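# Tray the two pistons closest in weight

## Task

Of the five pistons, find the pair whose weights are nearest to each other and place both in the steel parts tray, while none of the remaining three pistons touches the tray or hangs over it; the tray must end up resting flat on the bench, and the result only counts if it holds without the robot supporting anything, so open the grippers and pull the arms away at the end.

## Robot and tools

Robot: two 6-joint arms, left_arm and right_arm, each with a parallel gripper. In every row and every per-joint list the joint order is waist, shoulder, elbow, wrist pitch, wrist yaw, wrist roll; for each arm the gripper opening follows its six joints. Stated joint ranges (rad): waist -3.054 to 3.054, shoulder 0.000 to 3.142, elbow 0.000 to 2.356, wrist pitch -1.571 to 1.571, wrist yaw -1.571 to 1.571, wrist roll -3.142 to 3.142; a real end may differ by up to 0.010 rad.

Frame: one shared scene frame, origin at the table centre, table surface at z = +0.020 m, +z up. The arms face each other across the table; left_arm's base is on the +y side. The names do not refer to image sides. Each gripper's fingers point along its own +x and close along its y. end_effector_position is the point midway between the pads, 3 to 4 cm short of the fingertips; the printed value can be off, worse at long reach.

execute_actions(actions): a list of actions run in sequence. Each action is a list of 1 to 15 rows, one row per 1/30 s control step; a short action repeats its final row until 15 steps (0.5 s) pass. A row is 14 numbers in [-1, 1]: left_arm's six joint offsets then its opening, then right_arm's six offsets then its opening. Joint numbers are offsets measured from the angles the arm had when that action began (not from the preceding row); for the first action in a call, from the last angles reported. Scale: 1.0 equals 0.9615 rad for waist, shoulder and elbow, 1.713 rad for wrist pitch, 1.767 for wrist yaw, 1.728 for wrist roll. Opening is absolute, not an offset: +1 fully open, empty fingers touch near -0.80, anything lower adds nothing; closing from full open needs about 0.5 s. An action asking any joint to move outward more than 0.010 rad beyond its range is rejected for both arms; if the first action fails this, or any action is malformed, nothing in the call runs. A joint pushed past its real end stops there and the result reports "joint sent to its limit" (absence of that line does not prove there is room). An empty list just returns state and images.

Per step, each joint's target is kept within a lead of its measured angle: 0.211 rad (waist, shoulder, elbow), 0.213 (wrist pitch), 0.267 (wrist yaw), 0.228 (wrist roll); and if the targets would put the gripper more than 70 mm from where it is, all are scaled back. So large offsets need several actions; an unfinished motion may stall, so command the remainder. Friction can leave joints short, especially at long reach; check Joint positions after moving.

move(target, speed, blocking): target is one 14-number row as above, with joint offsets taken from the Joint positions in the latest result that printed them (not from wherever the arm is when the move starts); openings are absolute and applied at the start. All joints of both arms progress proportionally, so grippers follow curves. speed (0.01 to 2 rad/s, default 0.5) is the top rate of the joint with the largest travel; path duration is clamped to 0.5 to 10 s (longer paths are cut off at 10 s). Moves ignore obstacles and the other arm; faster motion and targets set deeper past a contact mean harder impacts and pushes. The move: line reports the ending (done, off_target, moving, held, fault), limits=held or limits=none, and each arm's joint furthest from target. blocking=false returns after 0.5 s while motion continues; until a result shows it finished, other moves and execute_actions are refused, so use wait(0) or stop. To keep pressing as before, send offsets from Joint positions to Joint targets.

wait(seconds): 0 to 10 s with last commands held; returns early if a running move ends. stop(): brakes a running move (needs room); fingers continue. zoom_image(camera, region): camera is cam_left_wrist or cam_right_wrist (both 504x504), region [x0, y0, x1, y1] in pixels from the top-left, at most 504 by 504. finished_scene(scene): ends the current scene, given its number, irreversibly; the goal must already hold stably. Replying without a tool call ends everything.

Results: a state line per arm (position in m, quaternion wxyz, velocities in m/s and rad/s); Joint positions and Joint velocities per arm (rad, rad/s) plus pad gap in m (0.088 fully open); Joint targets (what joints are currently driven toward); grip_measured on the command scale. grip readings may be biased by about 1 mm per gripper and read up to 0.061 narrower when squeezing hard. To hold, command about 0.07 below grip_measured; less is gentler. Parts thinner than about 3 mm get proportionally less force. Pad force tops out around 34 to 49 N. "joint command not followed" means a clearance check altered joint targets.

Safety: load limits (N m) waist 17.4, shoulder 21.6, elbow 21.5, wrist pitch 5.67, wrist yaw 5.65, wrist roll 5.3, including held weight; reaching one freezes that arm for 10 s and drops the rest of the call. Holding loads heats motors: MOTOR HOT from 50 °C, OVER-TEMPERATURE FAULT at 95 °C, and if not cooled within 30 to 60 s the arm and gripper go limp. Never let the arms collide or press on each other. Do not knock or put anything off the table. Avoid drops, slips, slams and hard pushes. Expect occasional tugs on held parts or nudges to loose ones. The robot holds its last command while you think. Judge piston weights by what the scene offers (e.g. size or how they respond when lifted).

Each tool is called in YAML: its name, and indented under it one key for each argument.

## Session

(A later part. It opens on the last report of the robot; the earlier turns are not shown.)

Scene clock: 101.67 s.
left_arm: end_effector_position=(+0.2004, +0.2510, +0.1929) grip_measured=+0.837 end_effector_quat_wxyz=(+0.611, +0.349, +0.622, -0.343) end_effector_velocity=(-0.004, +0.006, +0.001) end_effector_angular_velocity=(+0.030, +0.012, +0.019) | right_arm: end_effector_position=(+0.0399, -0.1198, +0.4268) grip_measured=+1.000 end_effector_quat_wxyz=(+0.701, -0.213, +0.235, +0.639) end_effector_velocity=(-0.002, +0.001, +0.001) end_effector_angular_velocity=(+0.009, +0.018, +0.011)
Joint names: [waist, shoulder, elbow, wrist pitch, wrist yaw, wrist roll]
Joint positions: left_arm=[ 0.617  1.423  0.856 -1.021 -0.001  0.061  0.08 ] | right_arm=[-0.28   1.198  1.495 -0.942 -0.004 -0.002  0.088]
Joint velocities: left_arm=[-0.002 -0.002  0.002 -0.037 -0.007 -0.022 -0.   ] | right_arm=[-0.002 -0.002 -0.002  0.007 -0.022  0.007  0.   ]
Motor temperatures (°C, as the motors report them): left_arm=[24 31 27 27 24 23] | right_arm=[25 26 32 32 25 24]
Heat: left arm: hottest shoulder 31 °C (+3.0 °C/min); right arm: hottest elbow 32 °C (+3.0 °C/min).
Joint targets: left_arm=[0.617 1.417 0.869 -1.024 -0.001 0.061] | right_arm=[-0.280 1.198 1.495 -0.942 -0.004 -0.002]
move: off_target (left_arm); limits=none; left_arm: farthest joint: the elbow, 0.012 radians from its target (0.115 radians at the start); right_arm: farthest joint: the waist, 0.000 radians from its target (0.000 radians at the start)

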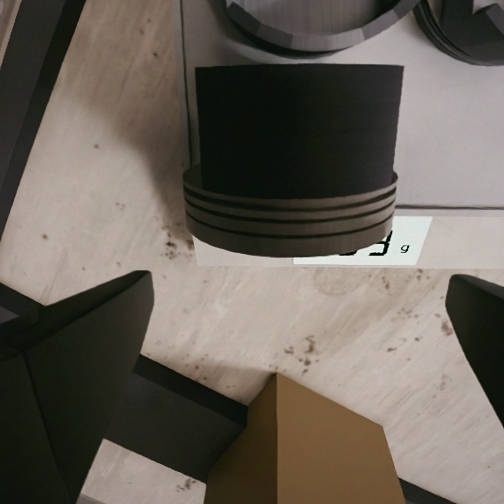

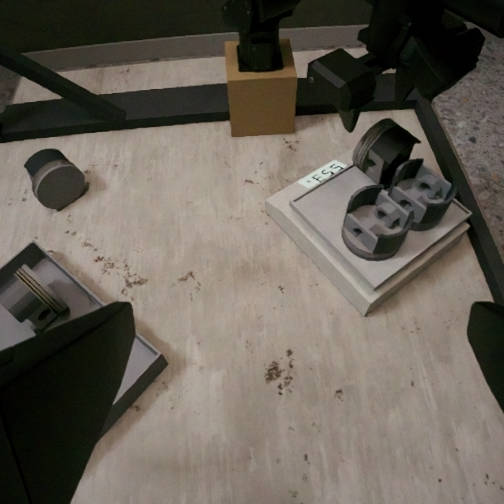

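move:
  target: [-0.266,0.396,0.491,-0.042,0,-0.147,0.5, 0,0,0,0,0,0,1]
  speed: 0.8

Scene clock: 104.27 s.
left_arm: end_effector_position=(+0.1895, +0.1248, +0.2104) grip_measured=+0.503 end_effector_quat_wxyz=(+0.617, +0.347, +0.616, -0.347) end_effector_velocity=(+0.001, -0.001, +0.000) end_effector_angular_velocity=(+0.001, -0.023, +0.015) | right_arm: end_effector_position=(+0.0399, -0.1198, +0.4268) grip_measured=+1.000 end_effector_quat_wxyz=(+0.701, -0.213, +0.235, +0.639) end_effector_velocity=(+0.005, -0.002, -0.002) end_effector_angular_velocity=(-0.009, -0.018, -0.020)
Joint names: [waist, shoulder, elbow, wrist pitch, wrist yaw, wrist roll]
Joint positions: left_arm=[ 0.364  1.795  1.316 -1.09  -0.001 -0.19   0.064] | right_arm=[-0.28   1.198  1.495 -0.942 -0.004 -0.002  0.088]
Joint velocities: left_arm=[-0.007 -0.002 -0.002  0.007 -0.022 -0.022  0.   ] | right_arm=[-0.007 -0.002 -0.002 -0.007  0.022 -0.007  0.   ]
Motor temperatures (°C, as the motors report them): left_arm=[24 31 28 27 24 23] | right_arm=[25 26 32 32 25 24]
Heat: left arm: hottest shoulder 31 °C (+3.0 °C/min); right arm: hottest elbow 32 °C (+3.0 °C/min).
Joint targets: left_arm=[0.361 1.804 1.329 -1.093 -0.001 -0.194] | right_arm=[-0.280 1.198 1.495 -0.942 -0.004 -0.002]
move: off_target (left_arm); limits=none; left_arm: farthest joint: the elbow, 0.012 radians from its target (0.472 radians at the start); right_arm: farthest joint: the waist, 0.000 radians from its target (0.000 radians at the start)

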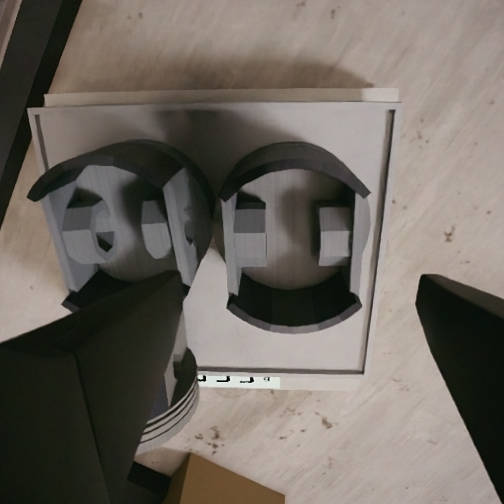

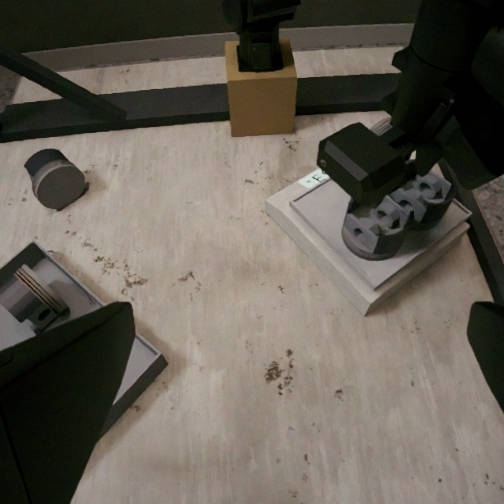

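move:
  target: [0,0.098,-0.171,0.1406,0,0,0.47, 0,0,0,0,0,0,1]
  speed: 0.35

Scene clock: 106.83 s.
left_arm: end_effector_position=(+0.1898, +0.1241, +0.1482) grip_measured=+0.473 end_effector_quat_wxyz=(+0.616, +0.347, +0.616, -0.347) end_effector_velocity=(+0.001, -0.004, -0.001) end_effector_angular_velocity=(-0.019, +0.001, +0.010) | right_arm: end_effector_position=(+0.0399, -0.1198, +0.4268) grip_measured=+1.000 end_effector_quat_wxyz=(+0.701, -0.213, +0.235, +0.639) end_effector_velocity=(+0.001, -0.002, -0.002) end_effector_angular_velocity=(-0.007, -0.001, +0.003)
Joint names: [waist, shoulder, elbow, wrist pitch, wrist yaw, wrist roll]
Joint positions: left_arm=[ 0.364  1.881  1.163 -0.853 -0.001 -0.19   0.062] | right_arm=[-0.28   1.198  1.495 -0.942 -0.004 -0.002  0.088]
Joint velocities: left_arm=[ 0.002  0.002 -0.002  0.022  0.007 -0.007 -0.   ] | right_arm=[-0.007 -0.002 -0.002 -0.007 -0.007 -0.007  0.   ]
Motor temperatures (°C, as the motors report them): left_arm=[24 31 28 27 24 23] | right_arm=[25 25 32 32 25 24]
Heat: left arm: hottest shoulder 31 °C (+3.0 °C/min); right arm: hottest elbow 32 °C (+3.0 °C/min).
Joint targets: left_arm=[0.364 1.889 1.151 -0.850 -0.001 -0.190] | right_arm=[-0.280 1.198 1.495 -0.942 -0.004 -0.002]
move: off_target (left_arm); limits=none; left_arm: farthest joint: the elbow, 0.012 radians from its target (0.164 radians at the start); right_arm: farthest joint: the waist, 0.000 radians from its target (0.000 radians at the start)

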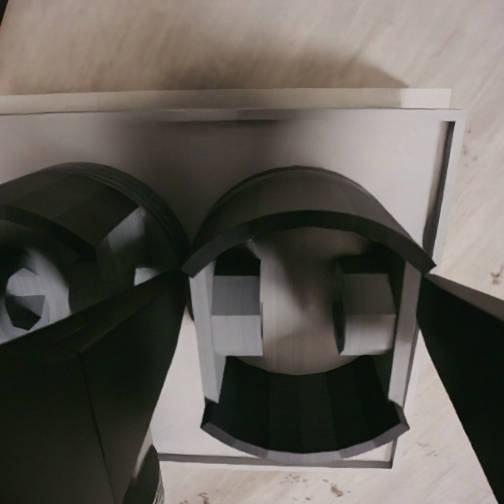

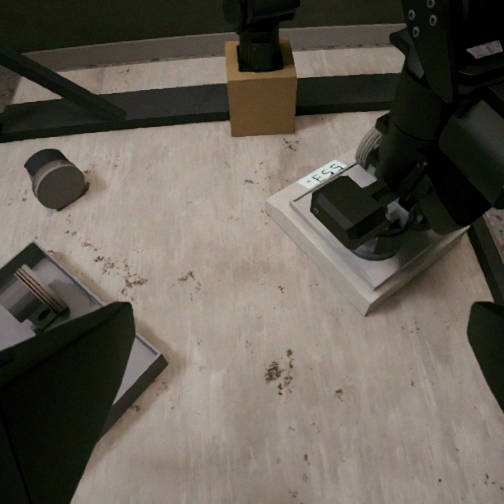

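execute_actions:
  actions:
    - [[0,0,0,0,0,0,0.42,0,-0.01,0,0,0,0,1],[0,0,0,0,0,0,0.38,0,-0.02,0,0,0,0,1],[0,0,0,0,0,0,0.34,0,-0.04,0,0,0,0,1],[0,0,0,0,0,0,0.31,0,-0.06,0,0,0,0,1],[0,0,0,0,0,0,0.28,0,-0.08,0,0,0,0,1],[0,0,0,0,0,0,0.25,0,-0.1,0,0,0,0,1],[0,0,0,0,0,0,0.22,0,-0.12,0,0,0,0,1],[0,0,0,0,0,0,0.19,0,-0.14,0,0,0,0,1],[0,0,0,0,0,0,0.19,0,-0.16,0,0,0,0,1],[0,0,0,0,0,0,0.19,0,-0.18,0,0,0,0,1],[0,0,0,0,0,0,0.19,0,-0.2,0,0,0,0,1],[0,0,0,0,0,0,0.19,0,-0.22,0,0,0,0,1],[0,0,0,0,0,0,0.19,0,-0.24,0,0,0,0,1],[0,0,0,0,0,0,0.19,0,-0.26,0,0,0,0,1],[0,0,0,0,0,0,0.19,0,-0.28,0,0,0,0,1]]
    - [[0,-0.008,0.012,-0.004,0,0,0.19,0,-0.08,0,0,0,0,1],[0,-0.014,0.02,-0.008,0,0,0.19,0,-0.09,0,0,0,0,1],[0,-0.02,0.03,-0.014,0,0,0.19,0,-0.1,0,0,0,0,1],[0,-0.025,0.04,-0.021,0,0,0.19,0,-0.11,0,0,0,0,1],[0,-0.03,0.05,-0.028,0,0,0.19,0,-0.12,0,0,0,0,1],[0,-0.035,0.06,-0.036,0,0,0.19,0,-0.13,0,0,0,0,1],[0,-0.04,0.068,-0.043,0,0,0.19,0,-0.13,0,0,0,0,1],[0,-0.044,0.075,-0.049,0,0,0.19,0,-0.13,0,0,0,0,1],[0,-0.046,0.08,-0.053,0,0,0.19,0,-0.13,0,0,0,0,1]]

Scene clock: 109.23 s.
left_arm: end_effector_position=(+0.1907, +0.1201, +0.1723) grip_measured=+0.275 end_effector_quat_wxyz=(+0.619, +0.344, +0.613, -0.350) end_effector_velocity=(-0.001, +0.004, +0.004) end_effector_angular_velocity=(+0.023, +0.001, +0.020) | right_arm: end_effector_position=(+0.0305, -0.2147, +0.5095) grip_measured=+1.000 end_effector_quat_wxyz=(+0.730, -0.105, +0.115, +0.665) end_effector_velocity=(+0.002, -0.001, -0.002) end_effector_angular_velocity=(-0.009, -0.022, -0.003)
Joint names: [waist, shoulder, elbow, wrist pitch, wrist yaw, wrist roll]
Joint positions: left_arm=[ 0.364  1.848  1.225 -0.935  0.002 -0.19   0.052] | right_arm=[-0.28   0.867  1.495 -0.942 -0.004 -0.002  0.088]
Joint velocities: left_arm=[-0.002 -0.002  0.012 -0.037 -0.007 -0.022 -0.   ] | right_arm=[-0.002 -0.002 -0.002 -0.007  0.007 -0.022  0.   ]
Motor temperatures (°C, as the motors report them): left_arm=[24 31 28 27 24 23] | right_arm=[25 25 32 32 25 24]
Heat: left arm: hottest shoulder 31 °C (+3.0 °C/min); right arm: hottest elbow 32 °C (+2.0 °C/min).
Joint targets: left_arm=[0.364 1.837 1.240 -0.944 0.001 -0.190] | right_arm=[-0.280 0.863 1.495 -0.942 -0.004 -0.002]

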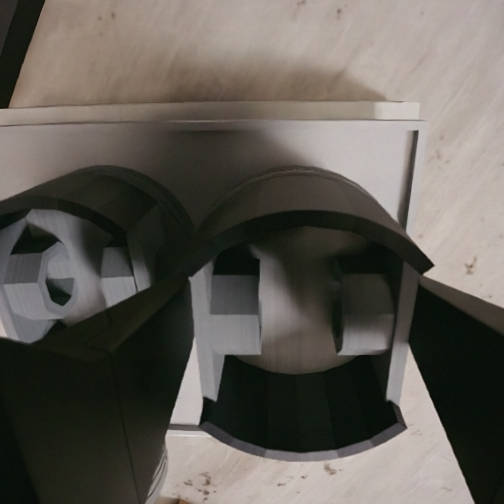

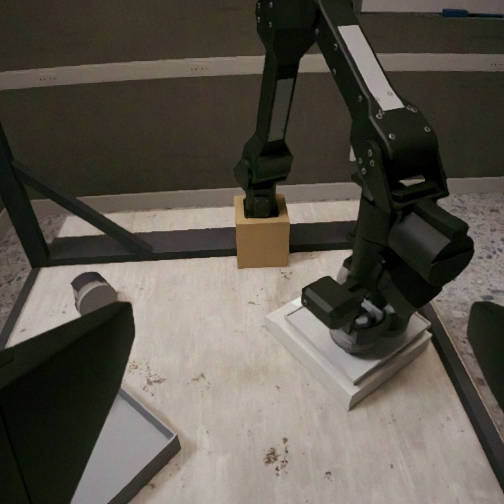

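move:
  target: [-0.917,0.616,0.821,-0.117,0,0.25,0.19, 0.45,0,0,-0.2,0,0,1]
  speed: 0.9

Scene clock: 111.23 s.
left_arm: end_effector_position=(-0.1586, +0.0238, +0.1352) grip_measured=+0.275 end_effector_quat_wxyz=(+0.277, +0.649, +0.278, -0.652) end_effector_velocity=(+0.003, +0.001, -0.004) end_effector_angular_velocity=(+0.004, -0.028, -0.010) | right_arm: end_effector_position=(-0.0512, -0.2584, +0.4443) grip_measured=+1.000 end_effector_quat_wxyz=(+0.548, -0.261, +0.186, +0.772) end_effector_velocity=(-0.001, +0.000, +0.001) end_effector_angular_velocity=(+0.007, +0.001, +0.008)
Joint names: [waist, shoulder, elbow, wrist pitch, wrist yaw, wrist roll]
Joint positions: left_arm=[-0.516  2.433  1.997 -1.133  0.004  0.238  0.052] | right_arm=[ 0.149  0.867  1.495 -1.282 -0.004 -0.002  0.088]
Joint velocities: left_arm=[-0.002  0.007 -0.002 -0.007 -0.022  0.007 -0.   ] | right_arm=[-0.002 -0.002 -0.002  0.007 -0.007 -0.007  0.   ]
Motor temperatures (°C, as the motors report them): left_arm=[24 31 28 27 24 23] | right_arm=[25 25 32 32 25 24]
Heat: left arm: hottest shoulder 31 °C (+3.0 °C/min); right arm: hottest elbow 32 °C (+2.0 °C/min).
Joint targets: left_arm=[-0.518 2.440 2.014 -1.136 0.002 0.241] | right_arm=[0.153 0.867 1.495 -1.285 -0.004 -0.002]
move: off_target (left_arm); limits=none; left_arm: farthest joint: the elbow, 0.017 radians from its target (0.789 radians at the start); right_arm: farthest joint: the waist, 0.003 radians from its target (0.433 radians at the start)

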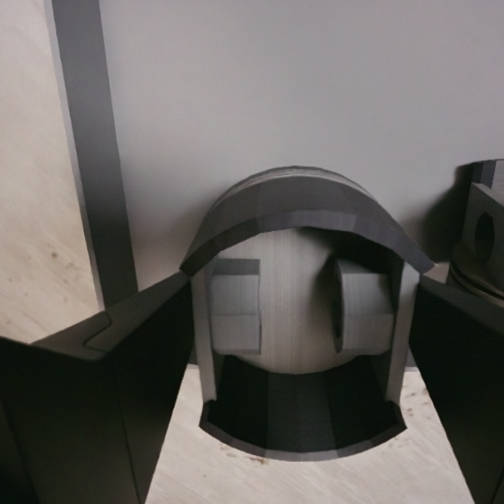

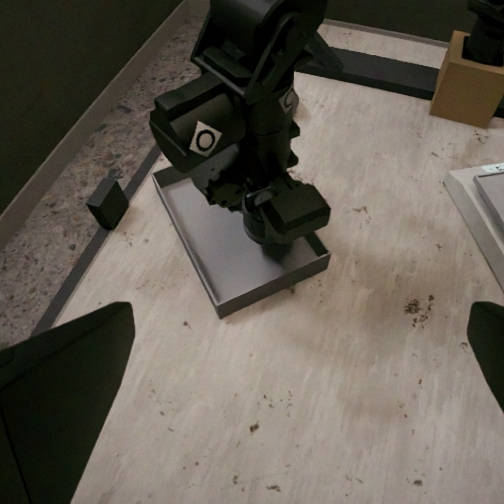

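move:
  target: [0,0.069,-0.073,0.0727,0,0,0.19, 0,0,0,0,0,0,1]
  speed: 0.2

Scene clock: 112.90 s.
left_arm: end_effector_position=(-0.1602, +0.0212, +0.0946) grip_measured=+0.275 end_effector_quat_wxyz=(+0.278, +0.648, +0.277, -0.653) end_effector_velocity=(-0.001, +0.003, -0.004) end_effector_angular_velocity=(+0.010, +0.003, +0.005) | right_arm: end_effector_position=(-0.0512, -0.2584, +0.4443) grip_measured=+1.000 end_effector_quat_wxyz=(+0.548, -0.261, +0.186, +0.772) end_effector_velocity=(+0.002, -0.003, -0.004) end_effector_angular_velocity=(-0.017, -0.017, +0.001)
Joint names: [waist, shoulder, elbow, wrist pitch, wrist yaw, wrist roll]
Joint positions: left_arm=[-0.516  2.491  1.938 -1.011  0.003  0.238  0.052] | right_arm=[ 0.149  0.867  1.495 -1.282 -0.004 -0.002  0.088]
Joint velocities: left_arm=[-0.002  0.002 -0.012  0.007  0.007 -0.007 -0.   ] | right_arm=[ 0.002 -0.002 -0.002 -0.022  0.007 -0.007  0.   ]
Motor temperatures (°C, as the motors report them): left_arm=[24 32 28 27 24 23] | right_arm=[25 25 32 32 25 24]
Heat: left arm: hottest shoulder 32 °C (+4.1 °C/min); right arm: hottest elbow 32 °C (+2.0 °C/min).
Joint targets: left_arm=[-0.516 2.500 1.927 -1.008 0.004 0.238] | right_arm=[0.149 0.867 1.495 -1.282 -0.004 -0.002]
move: off_target (left_arm); limits=none; left_arm: farthest joint: the elbow, 0.011 radians from its target (0.070 radians at the start); right_arm: farthest joint: the waist, 0.000 radians from its target (0.000 radians at the start)

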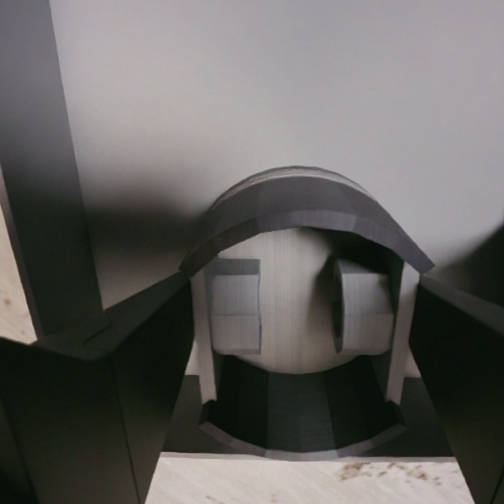

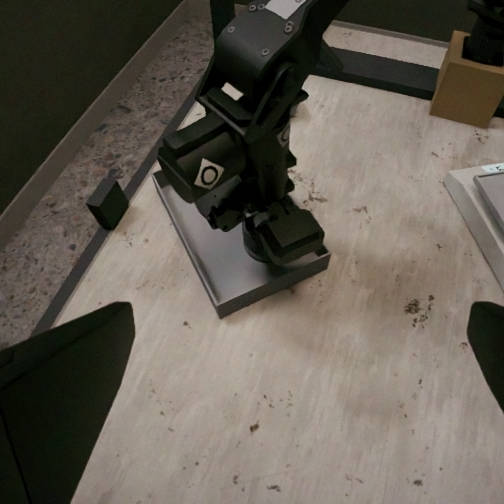

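execute_actions:
  actions:
    - [[0,0,0,0,0,0,0.3,0,0,0,0,0,0,1],[0,0,0,0,0,0,0.36,0,0,0,0,0,0,1],[0,0,0,0,0,0,0.44,0,0,0,0,0,0,1],[0,0,0,0,0,0,0.52,0,0,0,0,0,0,1],[0,0,0,0,0,0,0.6,0,0,0,0,0,0,1],[0,0,0,0,0,0,0.68,0,0,0,0,0,0,1],[0,0,0,0,0,0,0.7,0,0,0,0,0,0,1],[0,-0.01,0,-0.003,0,0,0.7,0,0,0,0,0,0,1],[0,-0.02,0,-0.008,0,0,0.7,0,0,0,0,0,0,1],[0,-0.035,0,-0.014,0,0,0.7,0,0,0,0,0,0,1],[0,-0.05,0,-0.02,0,0,0.7,0,0,0,0,0,0,1],[0,-0.07,0,-0.028,0,0,0.7,0,0,0,0,0,0,1],[0,-0.09,0,-0.036,0,0,0.7,0,0,0,0,0,0,1],[0,-0.11,0,-0.044,0,0,0.7,0,0,0,0,0,0,1],[0,-0.13,0,-0.05,0,0,0.7,0,0,0,0,0,0,1]]

move:
  target: [0,-0.9,-0.6,0.0,0,0,0.7, 0,0,0,0,0,0,1]
  speed: 1.0

Scene clock: 114.20 s.
left_arm: end_effector_position=(-0.1575, +0.0258, +0.1160) grip_measured=+0.683 end_effector_quat_wxyz=(+0.277, +0.649, +0.278, -0.651) end_effector_velocity=(+0.007, +0.012, +0.229) end_effector_angular_velocity=(-0.162, +0.086, +0.020) | right_arm: end_effector_position=(-0.0512, -0.2584, +0.4443) grip_measured=+1.000 end_effector_quat_wxyz=(+0.548, -0.261, +0.186, +0.772) end_effector_velocity=(+0.001, -0.005, -0.003) end_effector_angular_velocity=(-0.016, -0.007, +0.008)
Joint names: [waist, shoulder, elbow, wrist pitch, wrist yaw, wrist roll]
Joint positions: left_arm=[-0.516  2.444  1.938 -1.063  0.003  0.238  0.072] | right_arm=[ 0.149  0.867  1.495 -1.282 -0.004 -0.002  0.088]
Joint velocities: left_arm=[-0.002 -0.515 -0.002 -0.33  -0.007 -0.022  0.007] | right_arm=[-0.002 -0.007 -0.002 -0.022 -0.007 -0.007  0.   ]
Motor temperatures (°C, as the motors report them): left_arm=[24 33 28 27 24 23] | right_arm=[25 25 32 32 25 24]
Heat: left arm: hottest shoulder 33 °C (+5.1 °C/min); right arm: hottest elbow 32 °C (+2.0 °C/min).
Joint targets: left_arm=[-0.516 2.367 1.938 -1.097 0.003 0.238] | right_arm=[0.149 0.867 1.495 -1.282 -0.004 -0.002]

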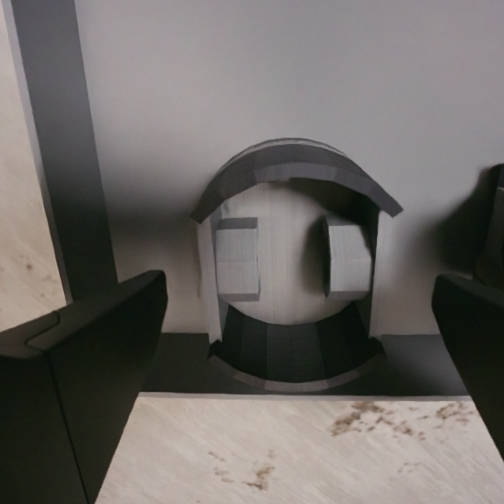

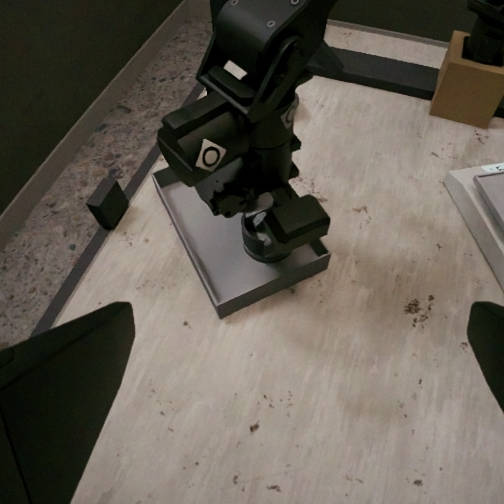

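Scene clock: 115.87 s.
left_arm: end_effector_position=(-0.0942, +0.1350, +0.2930) grip_measured=+0.697 end_effector_quat_wxyz=(+0.336, +0.559, +0.213, -0.727) end_effector_velocity=(+0.003, +0.005, -0.003) end_effector_angular_velocity=(+0.021, -0.018, +0.007) | right_arm: end_effector_position=(-0.0512, -0.2584, +0.4443) grip_measured=+1.000 end_effector_quat_wxyz=(+0.548, -0.261, +0.186, +0.772) end_effector_velocity=(-0.002, -0.002, -0.002) end_effector_angular_velocity=(-0.013, +0.016, +0.011)
Joint names: [waist, shoulder, elbow, wrist pitch, wrist yaw, wrist roll]
Joint positions: left_arm=[-0.516  1.587  1.374 -1.063  0.003  0.238  0.073] | right_arm=[ 0.149  0.867  1.495 -1.282 -0.004 -0.002  0.088]
Joint velocities: left_arm=[-0.002 -0.002 -0.007 -0.022 -0.007 -0.007  0.   ] | right_arm=[-0.002 -0.002 -0.002 -0.007 -0.022  0.007  0.   ]
Motor temperatures (°C, as the motors report them): left_arm=[24 33 28 27 24 23] | right_arm=[25 25 32 33 25 24]
Heat: left arm: hottest shoulder 33 °C (+5.1 °C/min); right arm: hottest wrist pitch 33 °C (+3.0 °C/min).
Joint targets: left_arm=[-0.516 1.578 1.360 -1.064 0.003 0.238] | right_arm=[0.149 0.867 1.495 -1.282 -0.004 -0.002]
move: off_target (left_arm); limits=none; left_arm: farthest joint: the elbow, 0.013 radians from its target (0.576 radians at the start); right_arm: farthest joint: the waist, 0.000 radians from its target (0.000 radians at the start)

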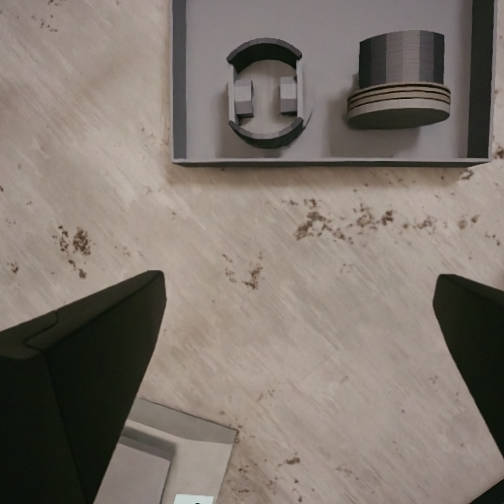

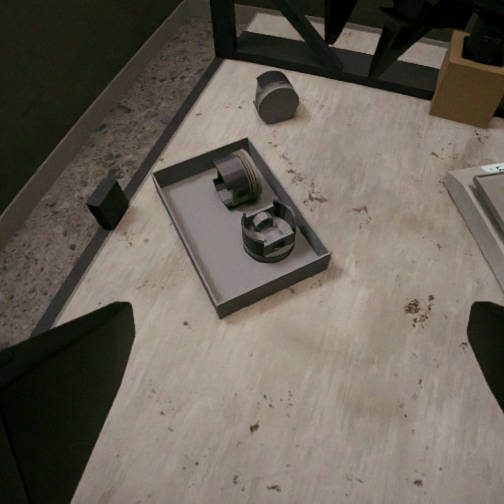

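Both pistons are in the tray. They weighed about 169 g and 170 g, against 182 g and 202 g for the next two. I didn't weigh the fifth piston; it would have to be within about 1 g of another one to change the pair.

finished_scene:
  scene: 1

The scene is finished: the task was done.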